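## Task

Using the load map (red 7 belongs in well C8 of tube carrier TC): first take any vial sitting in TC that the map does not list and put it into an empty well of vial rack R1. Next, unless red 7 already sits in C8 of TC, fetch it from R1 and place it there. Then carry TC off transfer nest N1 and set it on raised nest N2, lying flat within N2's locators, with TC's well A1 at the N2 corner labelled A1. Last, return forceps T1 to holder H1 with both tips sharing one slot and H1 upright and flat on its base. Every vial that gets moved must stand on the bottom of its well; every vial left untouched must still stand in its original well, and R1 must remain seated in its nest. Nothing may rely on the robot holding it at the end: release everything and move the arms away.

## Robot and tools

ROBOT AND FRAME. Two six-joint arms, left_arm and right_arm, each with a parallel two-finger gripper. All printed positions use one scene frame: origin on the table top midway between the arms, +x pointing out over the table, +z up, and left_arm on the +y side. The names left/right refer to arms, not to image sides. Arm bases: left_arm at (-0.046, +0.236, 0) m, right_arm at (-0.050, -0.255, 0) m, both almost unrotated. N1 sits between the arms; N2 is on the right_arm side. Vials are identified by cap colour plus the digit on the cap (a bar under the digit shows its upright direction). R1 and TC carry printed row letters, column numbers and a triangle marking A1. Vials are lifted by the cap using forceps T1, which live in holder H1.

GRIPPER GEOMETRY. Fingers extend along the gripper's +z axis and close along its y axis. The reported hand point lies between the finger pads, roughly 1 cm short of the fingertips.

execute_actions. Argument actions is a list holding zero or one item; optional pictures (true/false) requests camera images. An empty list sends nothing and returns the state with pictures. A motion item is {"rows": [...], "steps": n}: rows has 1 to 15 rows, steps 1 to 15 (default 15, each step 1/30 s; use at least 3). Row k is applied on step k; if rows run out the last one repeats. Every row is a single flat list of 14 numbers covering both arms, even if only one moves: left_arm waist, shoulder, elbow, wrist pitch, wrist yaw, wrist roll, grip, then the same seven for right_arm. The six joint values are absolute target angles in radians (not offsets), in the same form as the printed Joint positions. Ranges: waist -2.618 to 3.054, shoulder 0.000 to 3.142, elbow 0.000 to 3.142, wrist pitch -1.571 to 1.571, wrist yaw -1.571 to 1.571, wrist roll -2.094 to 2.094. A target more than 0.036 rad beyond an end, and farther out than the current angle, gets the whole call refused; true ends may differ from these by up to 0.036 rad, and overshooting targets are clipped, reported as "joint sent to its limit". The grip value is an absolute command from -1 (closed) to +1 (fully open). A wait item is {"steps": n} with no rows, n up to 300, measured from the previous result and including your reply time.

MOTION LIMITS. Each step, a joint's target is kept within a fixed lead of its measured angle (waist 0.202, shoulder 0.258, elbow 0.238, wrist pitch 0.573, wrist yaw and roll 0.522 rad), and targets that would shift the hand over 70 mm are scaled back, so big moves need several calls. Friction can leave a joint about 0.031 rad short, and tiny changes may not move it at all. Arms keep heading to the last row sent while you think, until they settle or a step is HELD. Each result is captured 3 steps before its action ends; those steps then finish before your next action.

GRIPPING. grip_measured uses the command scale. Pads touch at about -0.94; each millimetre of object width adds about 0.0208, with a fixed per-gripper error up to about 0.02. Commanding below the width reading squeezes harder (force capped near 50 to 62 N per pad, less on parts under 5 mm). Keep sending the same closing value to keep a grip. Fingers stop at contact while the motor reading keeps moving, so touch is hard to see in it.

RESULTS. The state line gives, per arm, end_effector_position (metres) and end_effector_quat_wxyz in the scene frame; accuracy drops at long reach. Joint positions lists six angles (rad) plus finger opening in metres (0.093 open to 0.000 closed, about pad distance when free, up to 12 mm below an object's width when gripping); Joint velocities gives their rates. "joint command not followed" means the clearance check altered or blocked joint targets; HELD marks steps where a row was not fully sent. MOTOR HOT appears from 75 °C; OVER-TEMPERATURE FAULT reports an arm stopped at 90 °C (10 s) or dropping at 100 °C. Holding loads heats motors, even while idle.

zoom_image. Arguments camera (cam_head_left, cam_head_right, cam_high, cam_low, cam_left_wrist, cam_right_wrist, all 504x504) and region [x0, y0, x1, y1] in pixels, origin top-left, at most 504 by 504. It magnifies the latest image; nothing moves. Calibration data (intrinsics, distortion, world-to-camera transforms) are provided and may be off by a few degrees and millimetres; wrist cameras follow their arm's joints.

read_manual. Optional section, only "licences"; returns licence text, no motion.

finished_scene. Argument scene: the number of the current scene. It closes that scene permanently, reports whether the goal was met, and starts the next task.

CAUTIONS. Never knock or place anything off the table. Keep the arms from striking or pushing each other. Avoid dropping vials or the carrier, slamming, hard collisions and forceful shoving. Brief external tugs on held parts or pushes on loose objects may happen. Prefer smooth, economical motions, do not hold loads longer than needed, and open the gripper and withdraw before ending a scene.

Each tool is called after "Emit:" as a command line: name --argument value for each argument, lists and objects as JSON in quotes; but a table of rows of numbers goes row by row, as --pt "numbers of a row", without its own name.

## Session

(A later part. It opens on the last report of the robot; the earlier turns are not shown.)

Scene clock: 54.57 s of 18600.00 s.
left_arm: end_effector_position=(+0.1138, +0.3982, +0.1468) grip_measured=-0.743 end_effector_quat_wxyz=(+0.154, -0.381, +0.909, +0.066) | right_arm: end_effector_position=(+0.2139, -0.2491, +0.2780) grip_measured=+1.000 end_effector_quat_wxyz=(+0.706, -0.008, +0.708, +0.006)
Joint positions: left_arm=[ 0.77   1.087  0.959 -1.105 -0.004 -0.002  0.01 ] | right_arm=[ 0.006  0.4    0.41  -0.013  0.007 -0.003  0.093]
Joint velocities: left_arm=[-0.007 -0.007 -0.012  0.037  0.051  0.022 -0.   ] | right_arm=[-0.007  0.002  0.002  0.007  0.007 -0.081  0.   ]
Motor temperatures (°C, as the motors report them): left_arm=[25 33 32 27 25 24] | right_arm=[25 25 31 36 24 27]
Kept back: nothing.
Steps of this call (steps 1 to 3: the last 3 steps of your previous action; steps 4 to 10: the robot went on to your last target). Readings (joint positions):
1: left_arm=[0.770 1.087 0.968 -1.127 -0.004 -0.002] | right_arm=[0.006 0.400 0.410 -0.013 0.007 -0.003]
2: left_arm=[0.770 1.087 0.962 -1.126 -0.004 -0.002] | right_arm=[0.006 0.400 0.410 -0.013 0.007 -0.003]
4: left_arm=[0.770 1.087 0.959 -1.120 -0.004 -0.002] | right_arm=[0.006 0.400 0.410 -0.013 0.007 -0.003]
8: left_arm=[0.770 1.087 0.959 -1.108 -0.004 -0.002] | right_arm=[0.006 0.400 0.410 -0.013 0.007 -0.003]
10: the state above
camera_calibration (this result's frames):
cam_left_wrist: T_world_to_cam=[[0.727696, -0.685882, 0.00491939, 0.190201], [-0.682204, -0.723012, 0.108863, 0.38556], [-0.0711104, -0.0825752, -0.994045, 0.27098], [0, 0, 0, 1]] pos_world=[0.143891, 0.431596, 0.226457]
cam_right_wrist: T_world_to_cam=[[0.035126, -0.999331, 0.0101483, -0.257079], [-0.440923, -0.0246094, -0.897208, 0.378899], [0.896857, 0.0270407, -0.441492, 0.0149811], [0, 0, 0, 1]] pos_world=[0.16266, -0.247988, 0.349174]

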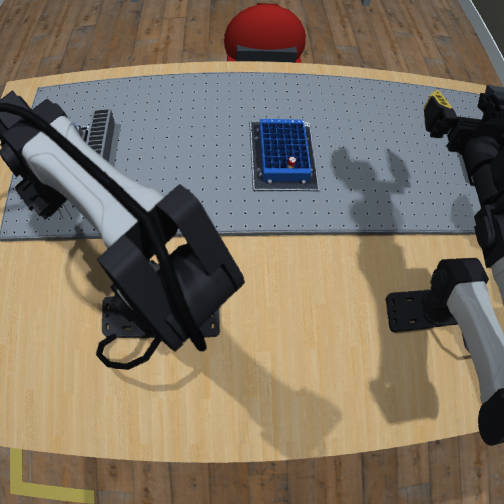

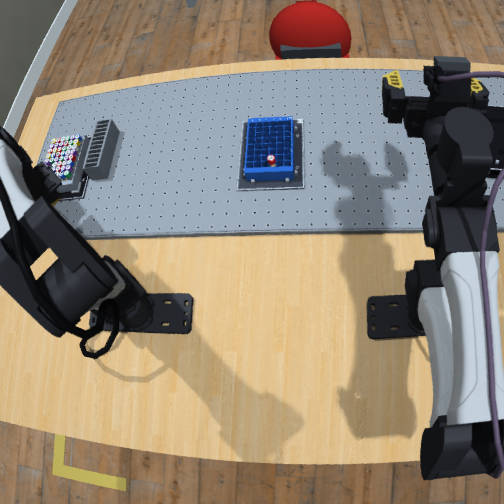

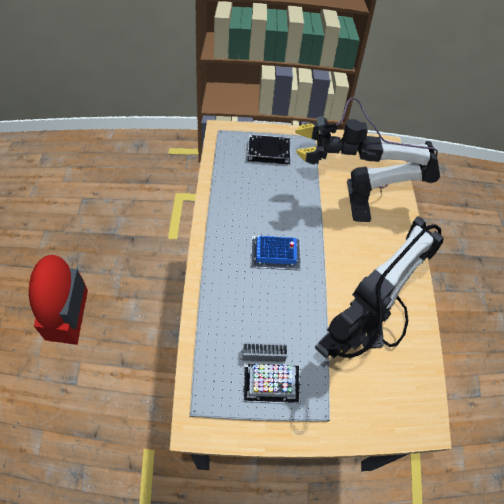

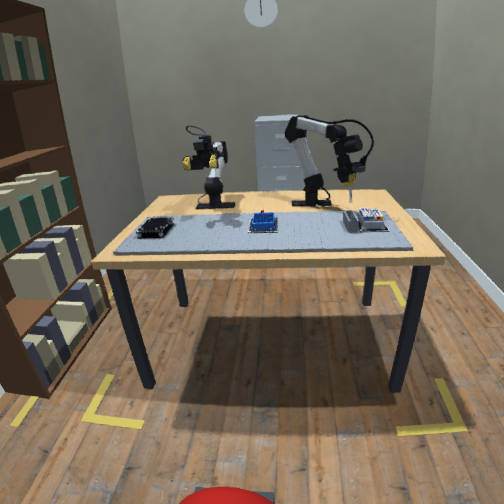

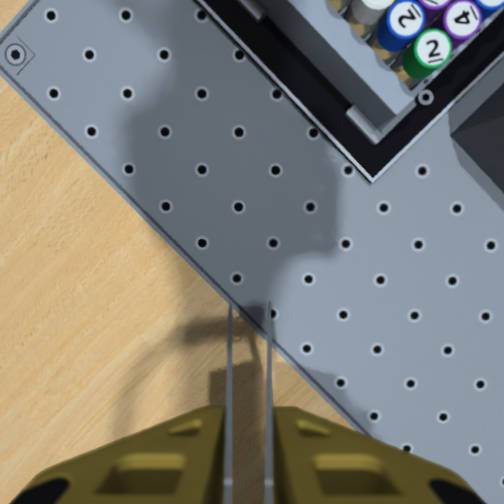

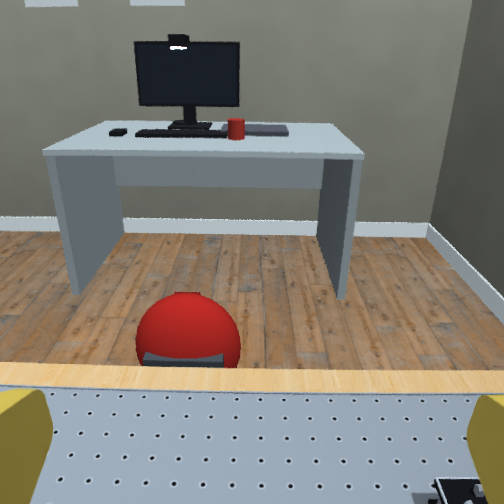

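It moved on. Swing the arm away to find it.

Emit:
execute_actions --actions '[{"rows":[[0.7,1.08,1.0,-1.1,0,0,-0.74,0,0.4,0.4,0,0,0,1],[0.6,1.08,1.05,-1.1,0,0,-0.74,0,0.4,0.4,0,0,0,1],[0.5,1.08,1.1,-1.1,0,0,-0.74,0,0.4,0.4,0,0,0,1],[0.4,1.08,1.1,-1.1,0,0,-0.74,0,0.4,0.4,0,0,0,1],[0.3,1.08,1.1,-1.1,0,0,-0.74,0,0.4,0.4,0,0,0,1],[0.2,1.08,1.1,-1.1,0,0,-0.74,0,0.4,0.4,0,0,0,1],[0.1,1.08,1.1,-1.1,0,0,-0.74,0,0.4,0.4,0,0,0,1],[0.0,1.08,1.1,-1.1,0,0,-0.74,0,0.4,0.4,0,0,0,1],[-0.1,1.08,1.1,-1.1,0,0,-0.74,0,0.4,0.4,0,0,0,1]],"steps":15}]' --pictures true

Scene clock: 55.13 s of 18600.00 s.
left_arm: end_effector_position=(+0.2084, +0.2492, +0.1933) grip_measured=-0.742 end_effector_quat_wxyz=(+0.240, -0.026, +0.970, +0.008) | right_arm: end_effector_position=(+0.2139, -0.2491, +0.2780) grip_measured=+1.000 end_effector_quat_wxyz=(+0.706, -0.008, +0.708, +0.006)
Joint positions: left_arm=[ 0.03   1.087  1.089 -1.088 -0.005 -0.002  0.01 ] | right_arm=[ 0.006  0.4    0.41  -0.013  0.007 -0.003  0.093]
Joint velocities: left_arm=[-2.049  0.007 -0.007 -0.022 -0.037 -0.11  -0.   ] | right_arm=[-0.022  0.002  0.017  0.051  0.022 -0.007  0.   ]
Motor temperatures (°C, as the motors report them): left_arm=[25 33 32 27 25 24] | right_arm=[25 25 31 36 24 27]
Steps of this call (steps 1 to 5: the robot went on to your last target; steps 6 to 17: the first 12 steps of this action). Readings (joint positions):
6: left_arm=[0.762 1.087 0.961 -1.103 -0.006 -0.002] | right_arm=[0.006 0.400 0.410 -0.013 0.007 -0.003]
7: left_arm=[0.730 1.087 0.971 -1.107 -0.013 -0.002] | right_arm=[0.006 0.400 0.410 -0.013 0.007 -0.003]
9: left_arm=[0.600 1.087 1.025 -1.114 -0.014 -0.002] | right_arm=[0.006 0.400 0.410 -0.013 0.007 -0.003]
13: left_arm=[0.316 1.087 1.089 -1.089 -0.009 -0.002] | right_arm=[0.006 0.400 0.410 -0.013 0.007 -0.003]
17: the state above
camera_calibration (this result's frames):
cam_left_wrist: T_world_to_cam=[[0.074723, -0.997175, 0.00760801, 0.23215], [-0.996471, -0.0749584, -0.0377602, 0.269636], [0.0382238, -0.00475961, -0.999258, 0.270445], [0, 0, 0, 1]] pos_world=[0.241, 0.252993, 0.278659]
cam_right_wrist: T_world_to_cam=[[0.035126, -0.999331, 0.0101483, -0.257079], [-0.440923, -0.0246094, -0.897208, 0.378899], [0.896857, 0.0270407, -0.441492, 0.0149811], [0, 0, 0, 1]] pos_world=[0.16266, -0.247988, 0.349174]

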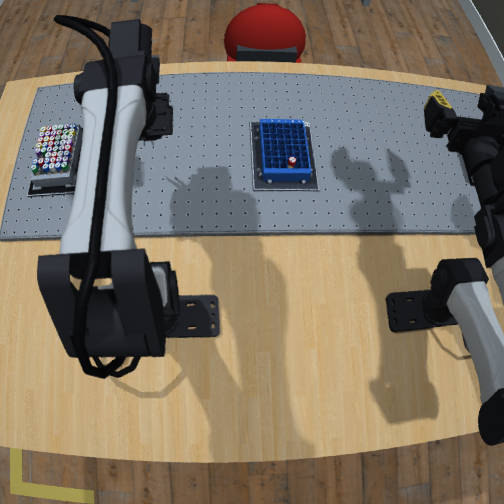

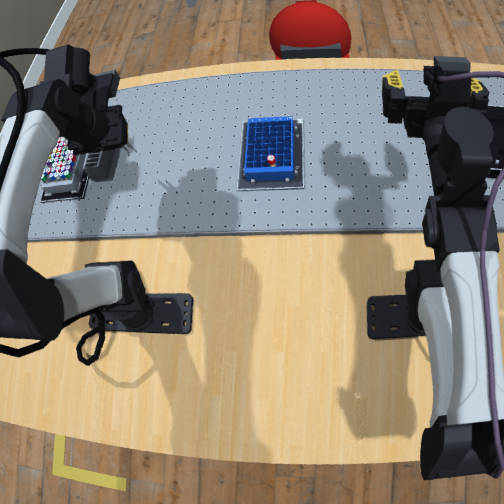

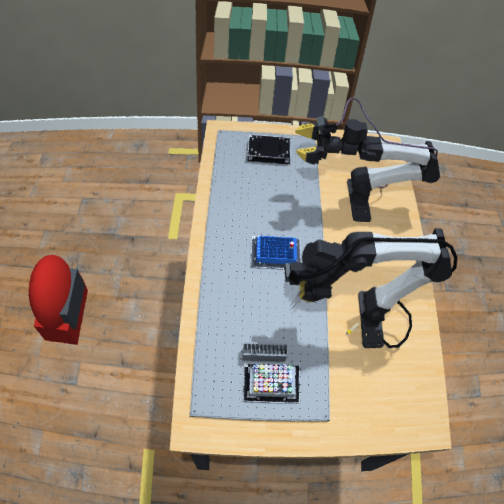

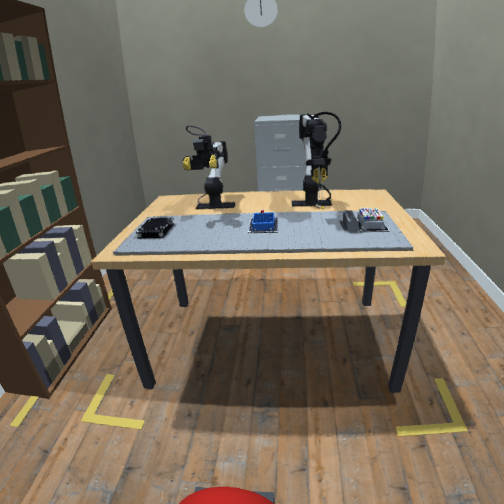

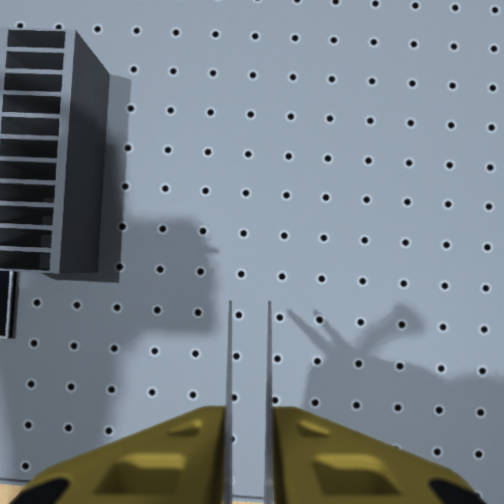

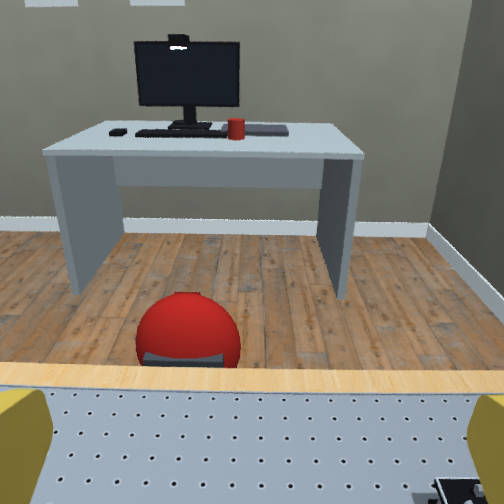

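Emit:
zoom_image --camera "cam_high" --region '[310, 290, 410, 370]'

Region (310, 290, 410, 370) of cam_high's 504x504 image, scaled by 5.040, with more detail than that image has; it fills the top 403 rows of this view, and the rest is white.

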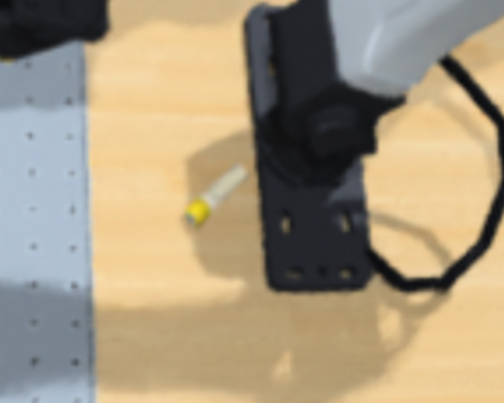

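Emit:
execute_actions --actions '[{"rows":[[0.0,1.05,1.08,-1.15,0,-0.05,-0.74,0,0.4,0.4,0,0,0,1],[0.05,1.02,1.06,-1.2,0,-0.1,-0.74,0,0.4,0.4,0,0,0,1],[0.1,0.99,1.04,-1.25,0,-0.15,-0.74,0,0.4,0.4,0,0,0,1],[0.15,0.96,1.02,-1.3,0,-0.2,-0.74,0,0.4,0.4,0,0,0,1],[0.2,0.93,1.0,-1.35,0,-0.25,-0.74,0,0.4,0.4,0,0,0,1],[0.25,0.9,0.97,-1.4,0,-0.3,-0.74,0,0.4,0.4,0,0,0,1],[0.3,0.87,0.94,-1.45,0,-0.35,-0.74,0,0.4,0.4,0,0,0,1],[0.35,0.84,0.91,-1.5,0,-0.35,-0.74,0,0.4,0.4,0,0,0,1],[0.4,0.82,0.88,-1.53,0,-0.35,-0.74,0,0.4,0.4,0,0,0,1],[0.4,0.82,0.85,-1.53,0,-0.35,-0.74,0,0.4,0.4,0,0,0,1]],"steps":15}]'

Emit:
execute_actions --actions '[{"steps":12}]' --pictures true

Scene clock: 55.97 s of 18600.00 s.
left_arm: end_effector_position=(+0.0702, +0.2860, +0.1405) grip_measured=-0.742 end_effector_quat_wxyz=(+0.087, -0.339, +0.937, +0.007) | right_arm: end_effector_position=(+0.2139, -0.2491, +0.2780) grip_measured=+1.000 end_effector_quat_wxyz=(+0.706, -0.008, +0.708, +0.006)
Joint positions: left_arm=[ 0.383  0.834  0.876 -1.439 -0.004 -0.291  0.01 ] | right_arm=[ 0.006  0.4    0.41  -0.013  0.007 -0.003  0.093]
Joint velocities: left_arm=[ 0.173 -0.042 -0.452 -0.842 -0.051 -0.315 -0.   ] | right_arm=[-0.007  0.002 -0.007  0.066  0.007 -0.037  0.   ]
Motor temperatures (°C, as the motors report them): left_arm=[25 33 32 27 25 24] | right_arm=[25 25 31 36 24 27]
Steps of this call (steps 1 to 3: the last 3 steps of your previous action; steps 4 to 13: the robot went on to your last target; steps 14 to 25: the first 12 steps of this action). Readings (joint positions):
14: left_arm=[-0.083 1.086 1.089 -1.093 0.013 -0.007] | right_arm=[0.006 0.400 0.410 -0.013 0.007 -0.003]
15: left_arm=[-0.050 1.081 1.087 -1.102 0.015 -0.020] | right_arm=[0.006 0.400 0.410 -0.013 0.007 -0.003]
17: left_arm=[0.050 1.044 1.066 -1.139 0.013 -0.069] | right_arm=[0.006 0.400 0.410 -0.013 0.007 -0.003]
21: left_arm=[0.258 0.914 0.980 -1.284 0.003 -0.210] | right_arm=[0.006 0.400 0.410 -0.013 0.007 -0.003]
25: the state above

Scene clock: 56.37 s of 18600.00 s.
left_arm: end_effector_position=(+0.0506, +0.2781, +0.1332) grip_measured=-0.742 end_effector_quat_wxyz=(+0.041, -0.365, +0.930, +0.003) | right_arm: end_effector_position=(+0.2139, -0.2491, +0.2780) grip_measured=+1.000 end_effector_quat_wxyz=(+0.706, -0.008, +0.708, +0.006)
Joint positions: left_arm=[ 0.388  0.833  0.857 -1.513 -0.004 -0.341  0.01 ] | right_arm=[ 0.006  0.4    0.41  -0.013  0.007 -0.003  0.093]
Joint velocities: left_arm=[-0.002 -0.007  0.012 -0.037 -0.051 -0.051 -0.001] | right_arm=[-0.002 -0.012 -0.007  0.022 -0.007  0.037  0.   ]
Motor temperatures (°C, as the motors report them): left_arm=[25 33 32 27 25 24] | right_arm=[25 25 31 36 24 27]
Kept back: nothing.
Steps of this call (steps 1 to 3: the last 3 steps of your previous action; steps 4 to 12: the robot went on to your last target). Readings (joint positions):
1: left_arm=[0.387 0.833 0.864 -1.463 -0.004 -0.302] | right_arm=[0.006 0.400 0.410 -0.013 0.007 -0.003]
2: left_arm=[0.388 0.833 0.859 -1.479 -0.004 -0.311] | right_arm=[0.006 0.400 0.410 -0.013 0.007 -0.003]
4: left_arm=[0.388 0.833 0.857 -1.497 -0.004 -0.323] | right_arm=[0.006 0.400 0.410 -0.013 0.007 -0.003]
8: left_arm=[0.388 0.833 0.857 -1.509 -0.004 -0.335] | right_arm=[0.006 0.400 0.410 -0.013 0.007 -0.003]
12: the state above
camera_calibration (this result's frames):
cam_left_wrist: T_world_to_cam=[[0.696525, -0.717067, 0.0258522, 0.16137], [-0.675511, -0.643159, 0.360599, 0.201012], [-0.241947, -0.26863, -0.932363, 0.295238], [0, 0, 0, 1]] pos_world=[0.0948195, 0.324305, 0.198613]
cam_right_wrist: T_world_to_cam=[[0.035126, -0.999331, 0.0101483, -0.257079], [-0.440923, -0.0246094, -0.897208, 0.378899], [0.896857, 0.0270407, -0.441492, 0.0149811], [0, 0, 0, 1]] pos_world=[0.16266, -0.247988, 0.349174]

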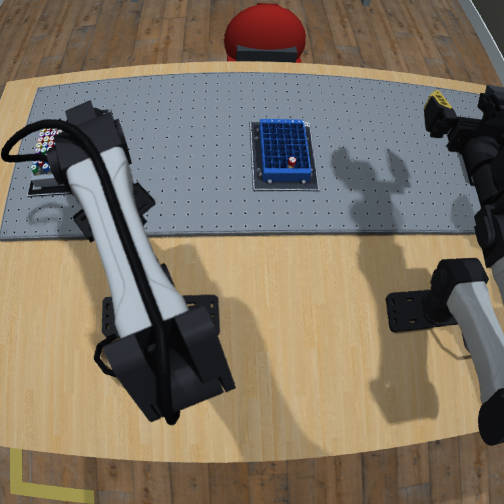

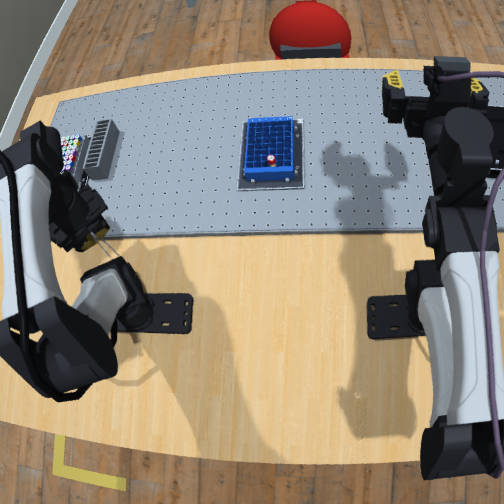

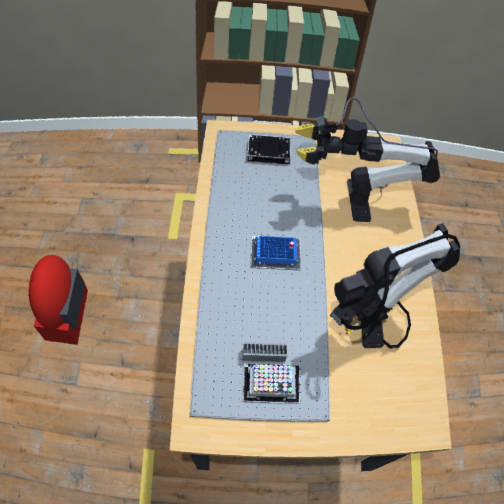

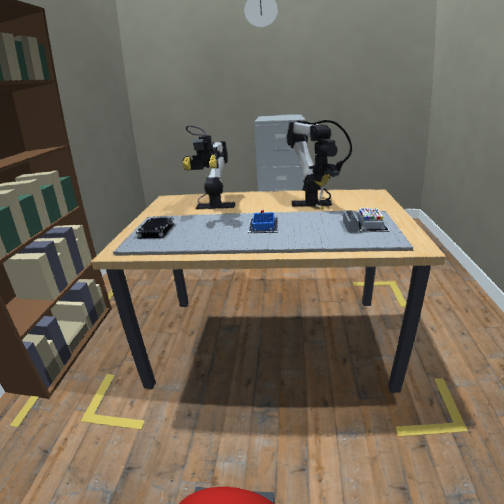

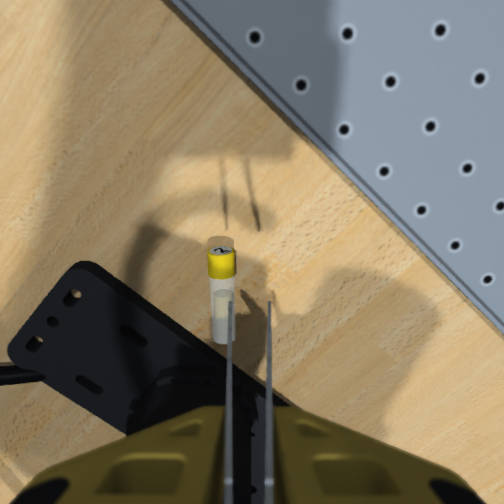

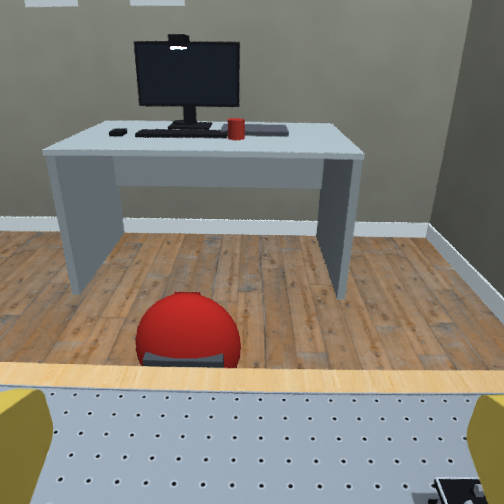

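Emit:
execute_actions --actions '[{"rows":[[0.44,0.8,0.85,-1.5,0,-0.3,-0.74,0,0.4,0.4,0,0,0,1],[0.48,0.8,0.835,-1.48,0,-0.26,-0.74,0,0.4,0.4,0,0,0,1],[0.525,0.8,0.82,-1.465,0,-0.22,-0.74,0,0.4,0.4,0,0,0,1],[0.525,0.8,0.805,-1.45,0,-0.2,-0.74,0,0.4,0.4,0,0,0,1],[0.525,0.8,0.79,-1.435,0,-0.2,-0.74,0,0.4,0.4,0,0,0,1],[0.525,0.8,0.775,-1.42,0,-0.2,-0.74,0,0.4,0.4,0,0,0,1],[0.525,0.8,0.76,-1.405,0,-0.2,-0.74,0,0.4,0.4,0,0,0,1],[0.525,0.8,0.745,-1.4,0,-0.2,-0.74,0,0.4,0.4,0,0,0,1],[0.525,0.8,0.735,-1.4,0,-0.2,-0.74,0,0.4,0.4,0,0,0,1]],"steps":15}]'

Emit:
execute_actions --actions '[{"steps":12}]' --pictures true

Scene clock: 57.23 s of 18600.00 s.
left_arm: end_effector_position=(+0.0427, +0.2881, +0.1068) grip_measured=-0.742 end_effector_quat_wxyz=(+0.030, -0.367, +0.930, +0.005) | right_arm: end_effector_position=(+0.2139, -0.2491, +0.2780) grip_measured=+1.000 end_effector_quat_wxyz=(+0.706, -0.008, +0.708, +0.006)
Joint positions: left_arm=[ 0.512  0.82   0.748 -1.438 -0.001 -0.219  0.01 ] | right_arm=[ 0.006  0.4    0.41  -0.013  0.007 -0.003  0.093]
Joint velocities: left_arm=[-0.007 -0.007 -0.066  0.066  0.007  0.051 -0.001] | right_arm=[-0.007 -0.017 -0.002 -0.007  0.007 -0.037  0.   ]
Motor temperatures (°C, as the motors report them): left_arm=[25 33 32 27 25 24] | right_arm=[25 25 31 36 24 27]
Steps of this call (steps 1 to 14: the robot went on to your last target; steps 15 to 26: the first 12 steps of this action). Readings (joint positions):
15: left_arm=[0.394 0.833 0.857 -1.515 -0.003 -0.338] | right_arm=[0.006 0.400 0.410 -0.013 0.007 -0.003]
16: left_arm=[0.415 0.833 0.857 -1.513 -0.001 -0.326] | right_arm=[0.006 0.400 0.410 -0.013 0.007 -0.003]
18: left_arm=[0.479 0.825 0.845 -1.498 -0.001 -0.289] | right_arm=[0.006 0.400 0.410 -0.013 0.007 -0.003]
22: left_arm=[0.512 0.820 0.787 -1.458 -0.001 -0.240] | right_arm=[0.006 0.400 0.410 -0.013 0.007 -0.003]
26: the state above

Scene clock: 57.63 s of 18600.00 s.
left_arm: end_effector_position=(+0.0465, +0.2903, +0.1069) grip_measured=-0.742 end_effector_quat_wxyz=(+0.039, -0.361, +0.932, +0.007) | right_arm: end_effector_position=(+0.2139, -0.2491, +0.2780) grip_measured=+1.000 end_effector_quat_wxyz=(+0.706, -0.008, +0.708, +0.006)
Joint positions: left_arm=[ 0.512  0.82   0.747 -1.419 -0.001 -0.206  0.01 ] | right_arm=[ 0.006  0.4    0.41  -0.013  0.007 -0.003  0.093]
Joint velocities: left_arm=[ 0.007 -0.002 -0.007 -0.022  0.081  0.022  0.   ] | right_arm=[ 0.002  0.002 -0.002  0.022  0.051 -0.007  0.   ]
Motor temperatures (°C, as the motors report them): left_arm=[25 33 32 27 25 24] | right_arm=[25 25 31 36 24 27]
Kept back: nothing.
Steps of this call (steps 1 to 3: the last 3 steps of your previous action; steps 4 to 12: the robot went on to your last target). Readings (joint positions):
1: left_arm=[0.512 0.820 0.747 -1.435 -0.001 -0.217] | right_arm=[0.006 0.400 0.410 -0.013 0.007 -0.003]
2: left_arm=[0.512 0.820 0.747 -1.432 -0.001 -0.214] | right_arm=[0.006 0.400 0.410 -0.013 0.007 -0.003]
4: left_arm=[0.512 0.820 0.747 -1.426 -0.001 -0.211] | right_arm=[0.006 0.400 0.410 -0.013 0.007 -0.003]
8: left_arm=[0.512 0.820 0.747 -1.421 -0.001 -0.208] | right_arm=[0.006 0.400 0.410 -0.013 0.007 -0.003]
12: the state above
camera_calibration (this result's frames):
cam_left_wrist: T_world_to_cam=[[0.689654, -0.723928, 0.017499, 0.176884], [-0.679409, -0.638503, 0.361549, 0.214288], [-0.250562, -0.261233, -0.932189, 0.271219], [0, 0, 0, 1]] pos_world=[0.0915582, 0.335726, 0.172257]
cam_right_wrist: T_world_to_cam=[[0.035126, -0.999331, 0.0101483, -0.257079], [-0.440923, -0.0246094, -0.897208, 0.378899], [0.896857, 0.0270407, -0.441492, 0.0149811], [0, 0, 0, 1]] pos_world=[0.16266, -0.247988, 0.349174]

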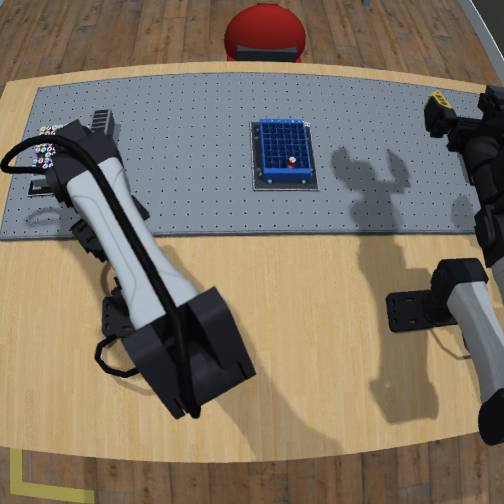

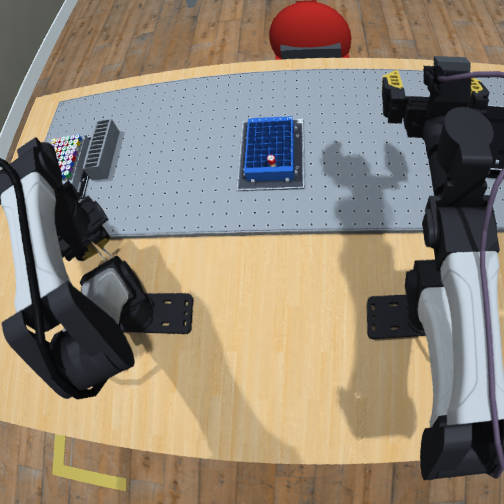

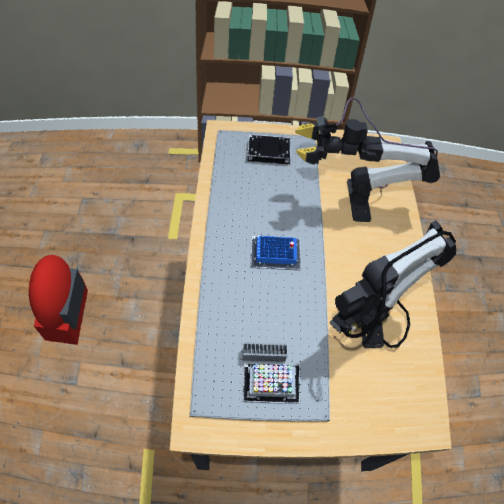

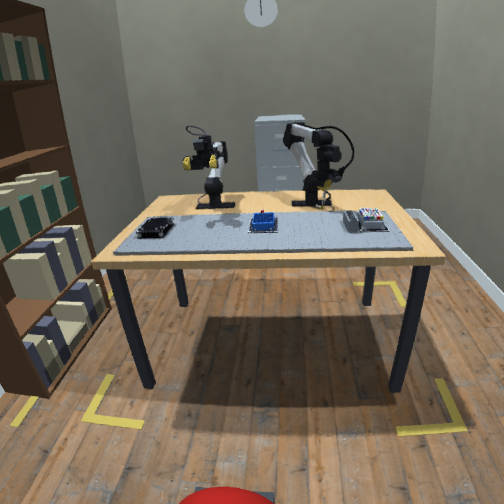

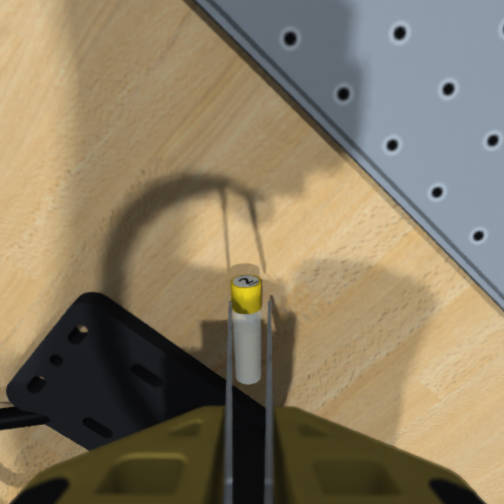

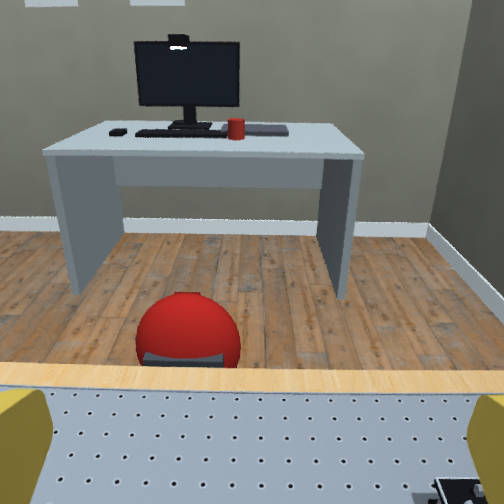

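Emit:
execute_actions --actions '[{"rows":[[0.543,0.8,0.735,-1.4,0,-0.2,-0.74,0,0.4,0.4,0,0,0,1],[0.543,0.8,0.735,-1.4,0,-0.2,-0.74,0,0.4,0.4,0,0,0,1],[0.543,0.8,0.735,-1.39,0,-0.2,-0.74,0,0.4,0.4,0,0,0,1],[0.543,0.8,0.725,-1.38,0,-0.2,-0.74,0,0.4,0.4,0,0,0,1],[0.543,0.8,0.715,-1.37,0,-0.2,-0.74,0,0.4,0.4,0,0,0,1],[0.543,0.8,0.705,-1.36,0,-0.2,-0.74,0,0.4,0.4,0,0,0,1],[0.543,0.8,0.695,-1.355,0,-0.2,-0.74,0,0.4,0.4,0,0,0,1],[0.543,0.8,0.685,-1.355,0,-0.2,-0.74,0,0.4,0.4,0,0,0,1]],"steps":15}]'

Emit:
execute_actions --actions '[{"steps":12}]' --pictures true

Scene clock: 58.20 s of 18600.00 s.
left_arm: end_effector_position=(+0.0443, +0.2912, +0.0943) grip_measured=-0.742 end_effector_quat_wxyz=(+0.032, -0.369, +0.929, +0.006) | right_arm: end_effector_position=(+0.2139, -0.2491, +0.2780) grip_measured=+1.000 end_effector_quat_wxyz=(+0.706, -0.008, +0.708, +0.006)
Joint positions: left_arm=[ 0.53   0.82   0.698 -1.383 -0.    -0.206  0.01 ] | right_arm=[ 0.006  0.4    0.41  -0.013  0.007 -0.003  0.093]
Joint velocities: left_arm=[ 0.012 -0.002 -0.022 -0.022  0.037  0.051 -0.   ] | right_arm=[ 0.002  0.002  0.002  0.022 -0.007 -0.007  0.   ]
Motor temperatures (°C, as the motors report them): left_arm=[25 33 32 27 25 24] | right_arm=[25 25 31 36 24 27]
Steps of this call (steps 1 to 5: the robot went on to your last target; steps 6 to 17: the first 12 steps of this action). Readings (joint positions):
6: left_arm=[0.515 0.820 0.747 -1.418 -0.000 -0.206] | right_arm=[0.006 0.400 0.410 -0.013 0.007 -0.003]
7: left_arm=[0.521 0.820 0.747 -1.418 -0.000 -0.206] | right_arm=[0.006 0.400 0.410 -0.013 0.007 -0.003]
9: left_arm=[0.528 0.820 0.747 -1.415 -0.000 -0.206] | right_arm=[0.006 0.400 0.410 -0.013 0.007 -0.003]
13: left_arm=[0.530 0.820 0.720 -1.389 -0.000 -0.206] | right_arm=[0.006 0.400 0.410 -0.013 0.007 -0.003]
17: the state above

Scene clock: 58.60 s of 18600.00 s.
left_arm: end_effector_position=(+0.0463, +0.2924, +0.0944) grip_measured=-0.742 end_effector_quat_wxyz=(+0.037, -0.369, +0.929, +0.007) | right_arm: end_effector_position=(+0.2139, -0.2491, +0.2780) grip_measured=+1.000 end_effector_quat_wxyz=(+0.706, -0.008, +0.708, +0.006)
Joint positions: left_arm=[ 0.53   0.82   0.698 -1.373 -0.    -0.206  0.01 ] | right_arm=[ 0.006  0.4    0.41  -0.013  0.007 -0.003  0.093]
Joint velocities: left_arm=[ 0.012 -0.007 -0.002  0.007 -0.066 -0.007  0.001] | right_arm=[-0.012 -0.007 -0.002  0.022 -0.007  0.066  0.   ]
Motor temperatures (°C, as the motors report them): left_arm=[25 33 32 27 25 24] | right_arm=[25 25 31 36 24 27]
Kept back: nothing.
Steps of this call (steps 1 to 3: the last 3 steps of your previous action; steps 4 to 12: the robot went on to your last target). Readings (joint positions):
1: left_arm=[0.530 0.820 0.698 -1.382 -0.000 -0.206] | right_arm=[0.006 0.400 0.410 -0.013 0.007 -0.003]
2: left_arm=[0.530 0.820 0.698 -1.380 -0.000 -0.206] | right_arm=[0.006 0.400 0.410 -0.013 0.007 -0.003]
4: left_arm=[0.530 0.820 0.698 -1.377 -0.000 -0.206] | right_arm=[0.006 0.400 0.410 -0.013 0.007 -0.003]
8: left_arm=[0.530 0.820 0.698 -1.375 -0.000 -0.206] | right_arm=[0.006 0.400 0.410 -0.013 0.007 -0.003]
12: the state above
camera_calibration (this result's frames):
cam_left_wrist: T_world_to_cam=[[0.702013, -0.711963, 0.0169483, 0.174727], [-0.667245, -0.649229, 0.365082, 0.222176], [-0.248922, -0.267601, -0.930821, 0.261744], [0, 0, 0, 1]] pos_world=[0.0907388, 0.338685, 0.159563]
cam_right_wrist: T_world_to_cam=[[0.035126, -0.999331, 0.0101483, -0.257079], [-0.440923, -0.0246094, -0.897208, 0.378899], [0.896857, 0.0270407, -0.441492, 0.0149811], [0, 0, 0, 1]] pos_world=[0.16266, -0.247988, 0.349174]

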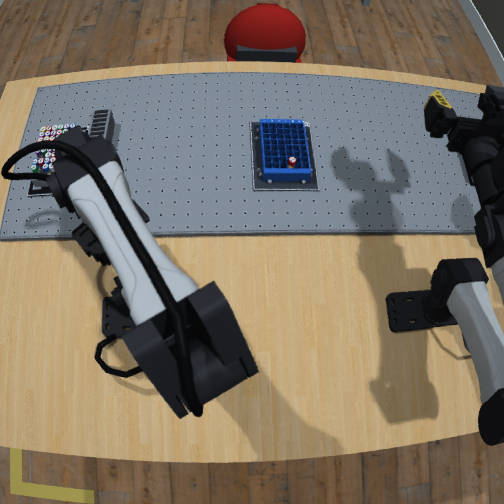

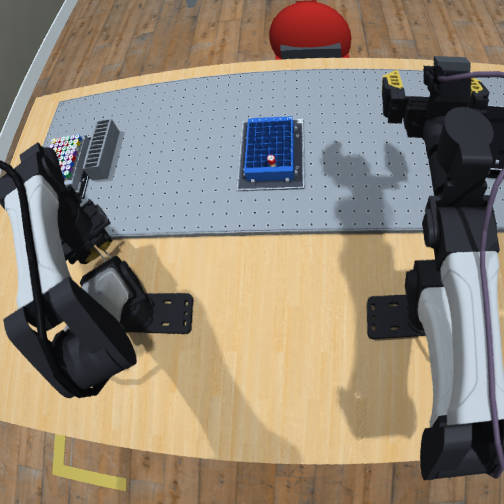

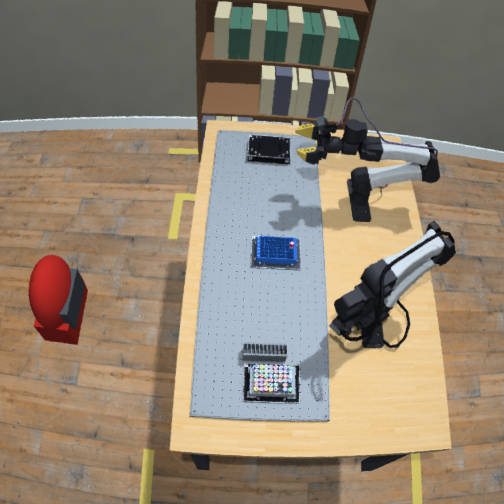

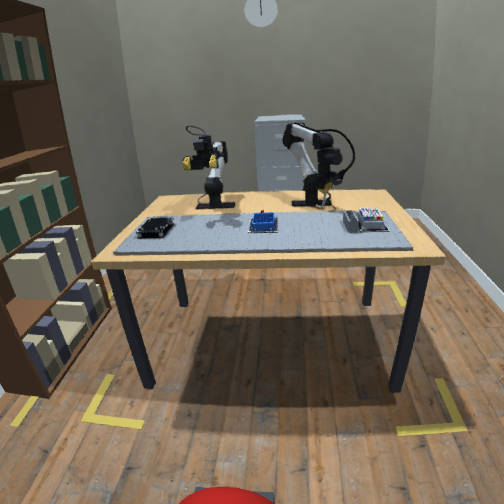

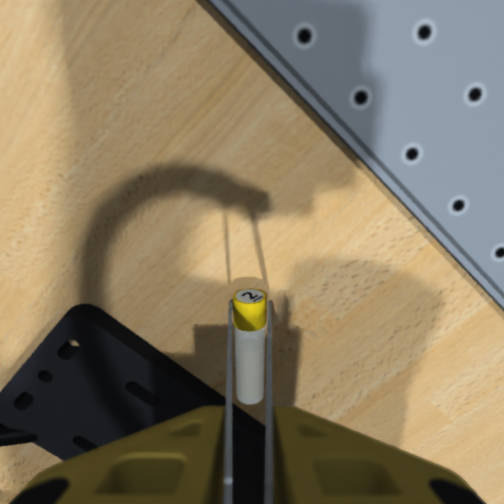

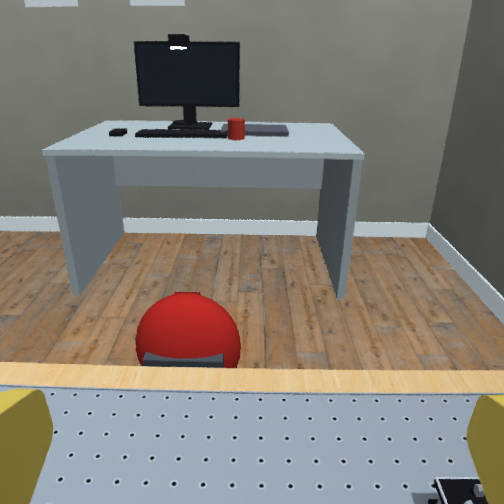

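Emit:
execute_actions --actions '[{"rows":[[0.543,0.8,0.673,-1.37,0,-0.2,-0.74,0,0.4,0.4,0,0,0,1],[0.543,0.8,0.673,-1.37,0,-0.2,-0.74,0,0.4,0.4,0,0,0,1],[0.543,0.8,0.673,-1.37,0,-0.2,-0.74,0,0.4,0.4,0,0,0,1],[0.543,0.8,0.673,-1.37,0,-0.2,-0.74,0,0.4,0.4,0,0,0,1],[0.543,0.8,0.673,-1.37,0,-0.2,-0.74,0,0.4,0.4,0,0,0,1],[0.543,0.8,0.673,-1.37,0,-0.2,-0.76,0,0.4,0.4,0,0,0,1],[0.543,0.8,0.673,-1.37,0,-0.2,-0.78,0,0.4,0.4,0,0,0,1],[0.543,0.8,0.673,-1.37,0,-0.2,-0.8,0,0.4,0.4,0,0,0,1],[0.543,0.8,0.673,-1.37,0,-0.2,-0.82,0,0.4,0.4,0,0,0,1],[0.543,0.8,0.673,-1.37,0,-0.2,-0.84,0,0.4,0.4,0,0,0,1],[0.543,0.8,0.673,-1.37,0,-0.2,-0.86,0,0.4,0.4,0,0,0,1]],"steps":15}]'

Emit:
execute_actions --actions '[{"rows":[[0.543,0.82,0.71,-1.38,0,-0.2,-0.86,0,0.4,0.4,0,0,0,1],[0.543,0.82,0.725,-1.39,0,-0.18,-0.86,0,0.4,0.4,0,0,0,1],[0.543,0.82,0.74,-1.4,0,-0.16,-0.86,0,0.4,0.4,0,0,0,1],[0.543,0.82,0.76,-1.4,0,-0.14,-0.86,0,0.4,0.4,0,0,0,1],[0.543,0.82,0.78,-1.4,0,-0.12,-0.86,0,0.4,0.4,0,0,0,1],[0.543,0.82,0.8,-1.4,0,-0.1,-0.86,0,0.4,0.4,0,0,0,1],[0.543,0.82,0.82,-1.4,0,-0.08,-0.86,0,0.4,0.4,0,0,0,1],[0.543,0.82,0.84,-1.4,0,-0.06,-0.86,0,0.4,0.4,0,0,0,1],[0.543,0.82,0.86,-1.4,0,-0.04,-0.86,0,0.4,0.4,0,0,0,1],[0.543,0.82,0.88,-1.4,0,-0.02,-0.86,0,0.4,0.4,0,0,0,1],[0.543,0.82,0.9,-1.4,0,0.005,-0.86,0,0.4,0.4,0,0,0,1]],"steps":15}]' --pictures true

Scene clock: 59.37 s of 18600.00 s.
left_arm: end_effector_position=(+0.0445, +0.2913, +0.0917) grip_measured=-0.848 end_effector_quat_wxyz=(+0.032, -0.369, +0.929, +0.006) | right_arm: end_effector_position=(+0.2139, -0.2491, +0.2780) grip_measured=+1.000 end_effector_quat_wxyz=(+0.706, -0.008, +0.708, +0.006)
Joint positions: left_arm=[ 0.53   0.82   0.687 -1.373 -0.    -0.206  0.005] | right_arm=[ 0.006  0.4    0.41  -0.013  0.007 -0.003  0.093]
Joint velocities: left_arm=[-0.007 -0.002 -0.002 -0.007 -0.022 -0.051 -0.003] | right_arm=[-0.012  0.007 -0.007 -0.051  0.022 -0.007  0.   ]
Motor temperatures (°C, as the motors report them): left_arm=[25 33 32 27 25 24] | right_arm=[25 25 31 36 24 27]
Steps of this call (steps 1 to 11: the robot went on to your last target; steps 12 to 23: the first 12 steps of this action). Readings (joint positions):
12: left_arm=[0.530 0.820 0.696 -1.373 -0.000 -0.206] | right_arm=[0.006 0.400 0.410 -0.013 0.007 -0.003]
13: left_arm=[0.530 0.820 0.695 -1.373 -0.000 -0.206] | right_arm=[0.006 0.400 0.410 -0.013 0.007 -0.003]
15: left_arm=[0.530 0.820 0.689 -1.373 -0.000 -0.206] | right_arm=[0.006 0.400 0.410 -0.013 0.007 -0.003]
19: left_arm=[0.530 0.820 0.687 -1.373 -0.000 -0.206] | right_arm=[0.006 0.400 0.410 -0.013 0.007 -0.003]
23: the state above

Scene clock: 59.87 s of 18600.00 s.
left_arm: end_effector_position=(+0.0697, +0.3067, +0.1405) grip_measured=-0.850 end_effector_quat_wxyz=(+0.108, -0.301, +0.947, +0.027) | right_arm: end_effector_position=(+0.2139, -0.2491, +0.2780) grip_measured=+1.000 end_effector_quat_wxyz=(+0.706, -0.008, +0.708, +0.006)
Joint positions: left_arm=[ 0.53   0.82   0.862 -1.389 -0.    -0.065  0.004] | right_arm=[ 0.006  0.4    0.41  -0.013  0.007 -0.003  0.093]
Joint velocities: left_arm=[-0.007 -0.012  0.481 -0.007 -0.066  0.491 -0.001] | right_arm=[-0.002  0.002 -0.002  0.022 -0.051 -0.037  0.   ]
Motor temperatures (°C, as the motors report them): left_arm=[25 33 32 27 25 24] | right_arm=[25 25 31 36 24 27]
Steps of this call (steps 1 to 3: the last 3 steps of your previous action; steps 4 to 15: the first 12 steps of this action). Readings (joint positions):
4: left_arm=[0.530 0.820 0.687 -1.373 -0.000 -0.206] | right_arm=[0.006 0.400 0.410 -0.013 0.007 -0.003]
5: left_arm=[0.530 0.820 0.689 -1.374 -0.000 -0.203] | right_arm=[0.006 0.400 0.410 -0.013 0.007 -0.003]
7: left_arm=[0.530 0.820 0.706 -1.382 -0.000 -0.188] | right_arm=[0.006 0.400 0.410 -0.013 0.007 -0.003]
11: left_arm=[0.530 0.820 0.782 -1.389 -0.000 -0.134] | right_arm=[0.006 0.400 0.410 -0.013 0.007 -0.003]
15: the state above
camera_calibration (this result's frames):
cam_left_wrist: T_world_to_cam=[[0.594192, -0.804084, 0.0195907, 0.20313], [-0.786805, -0.576023, 0.221667, 0.23633], [-0.166955, -0.147127, -0.974926, 0.277834], [0, 0, 0, 1]] pos_world=[0.111633, 0.340342, 0.214502]
cam_right_wrist: T_world_to_cam=[[0.035126, -0.999331, 0.0101483, -0.257079], [-0.440923, -0.0246094, -0.897208, 0.378899], [0.896857, 0.0270407, -0.441492, 0.0149811], [0, 0, 0, 1]] pos_world=[0.16266, -0.247988, 0.349174]

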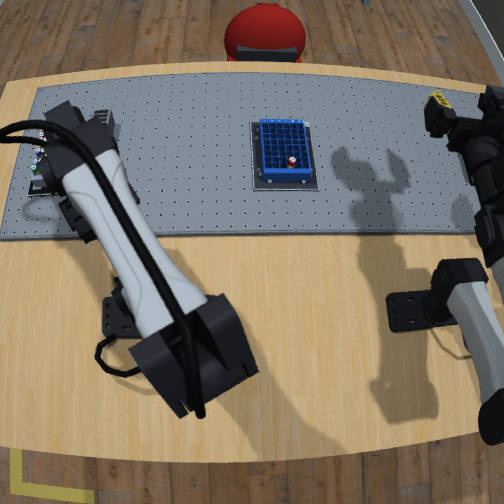

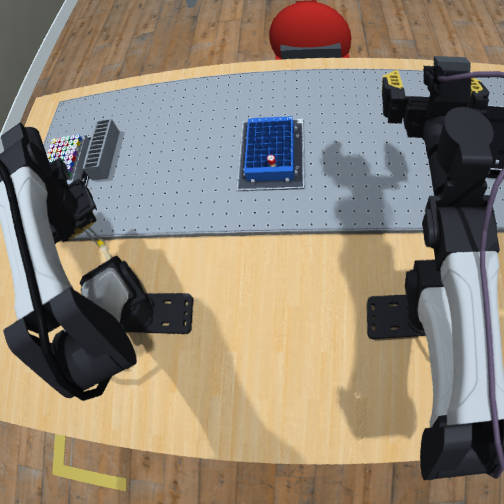

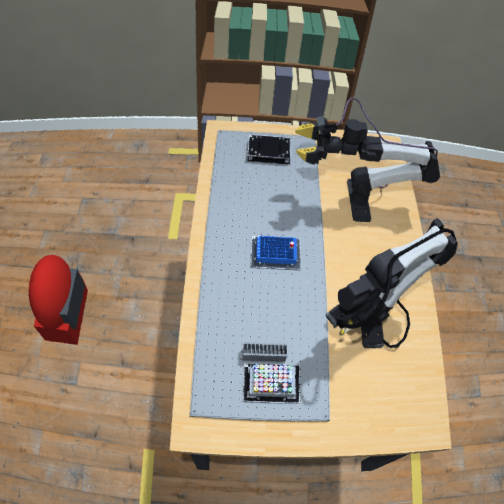

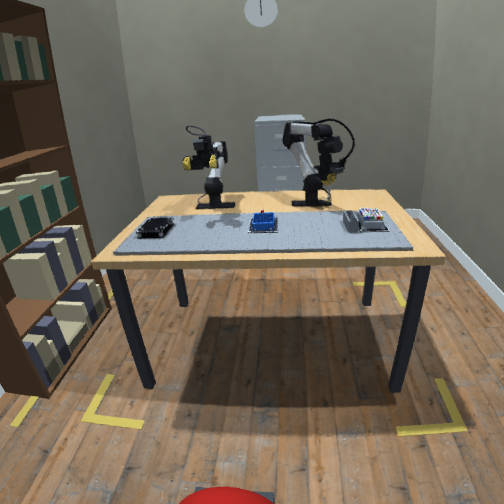

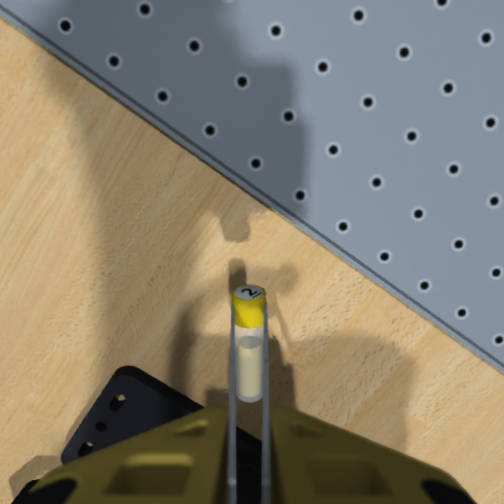

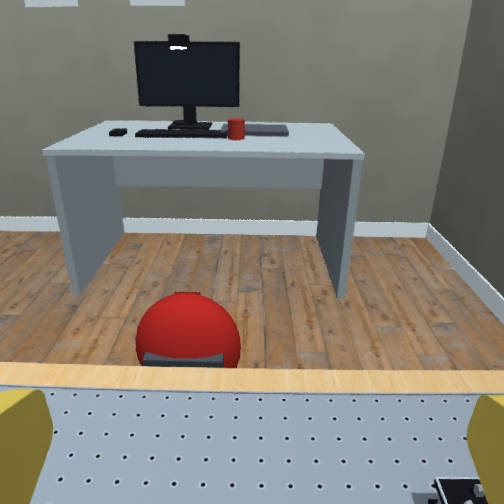

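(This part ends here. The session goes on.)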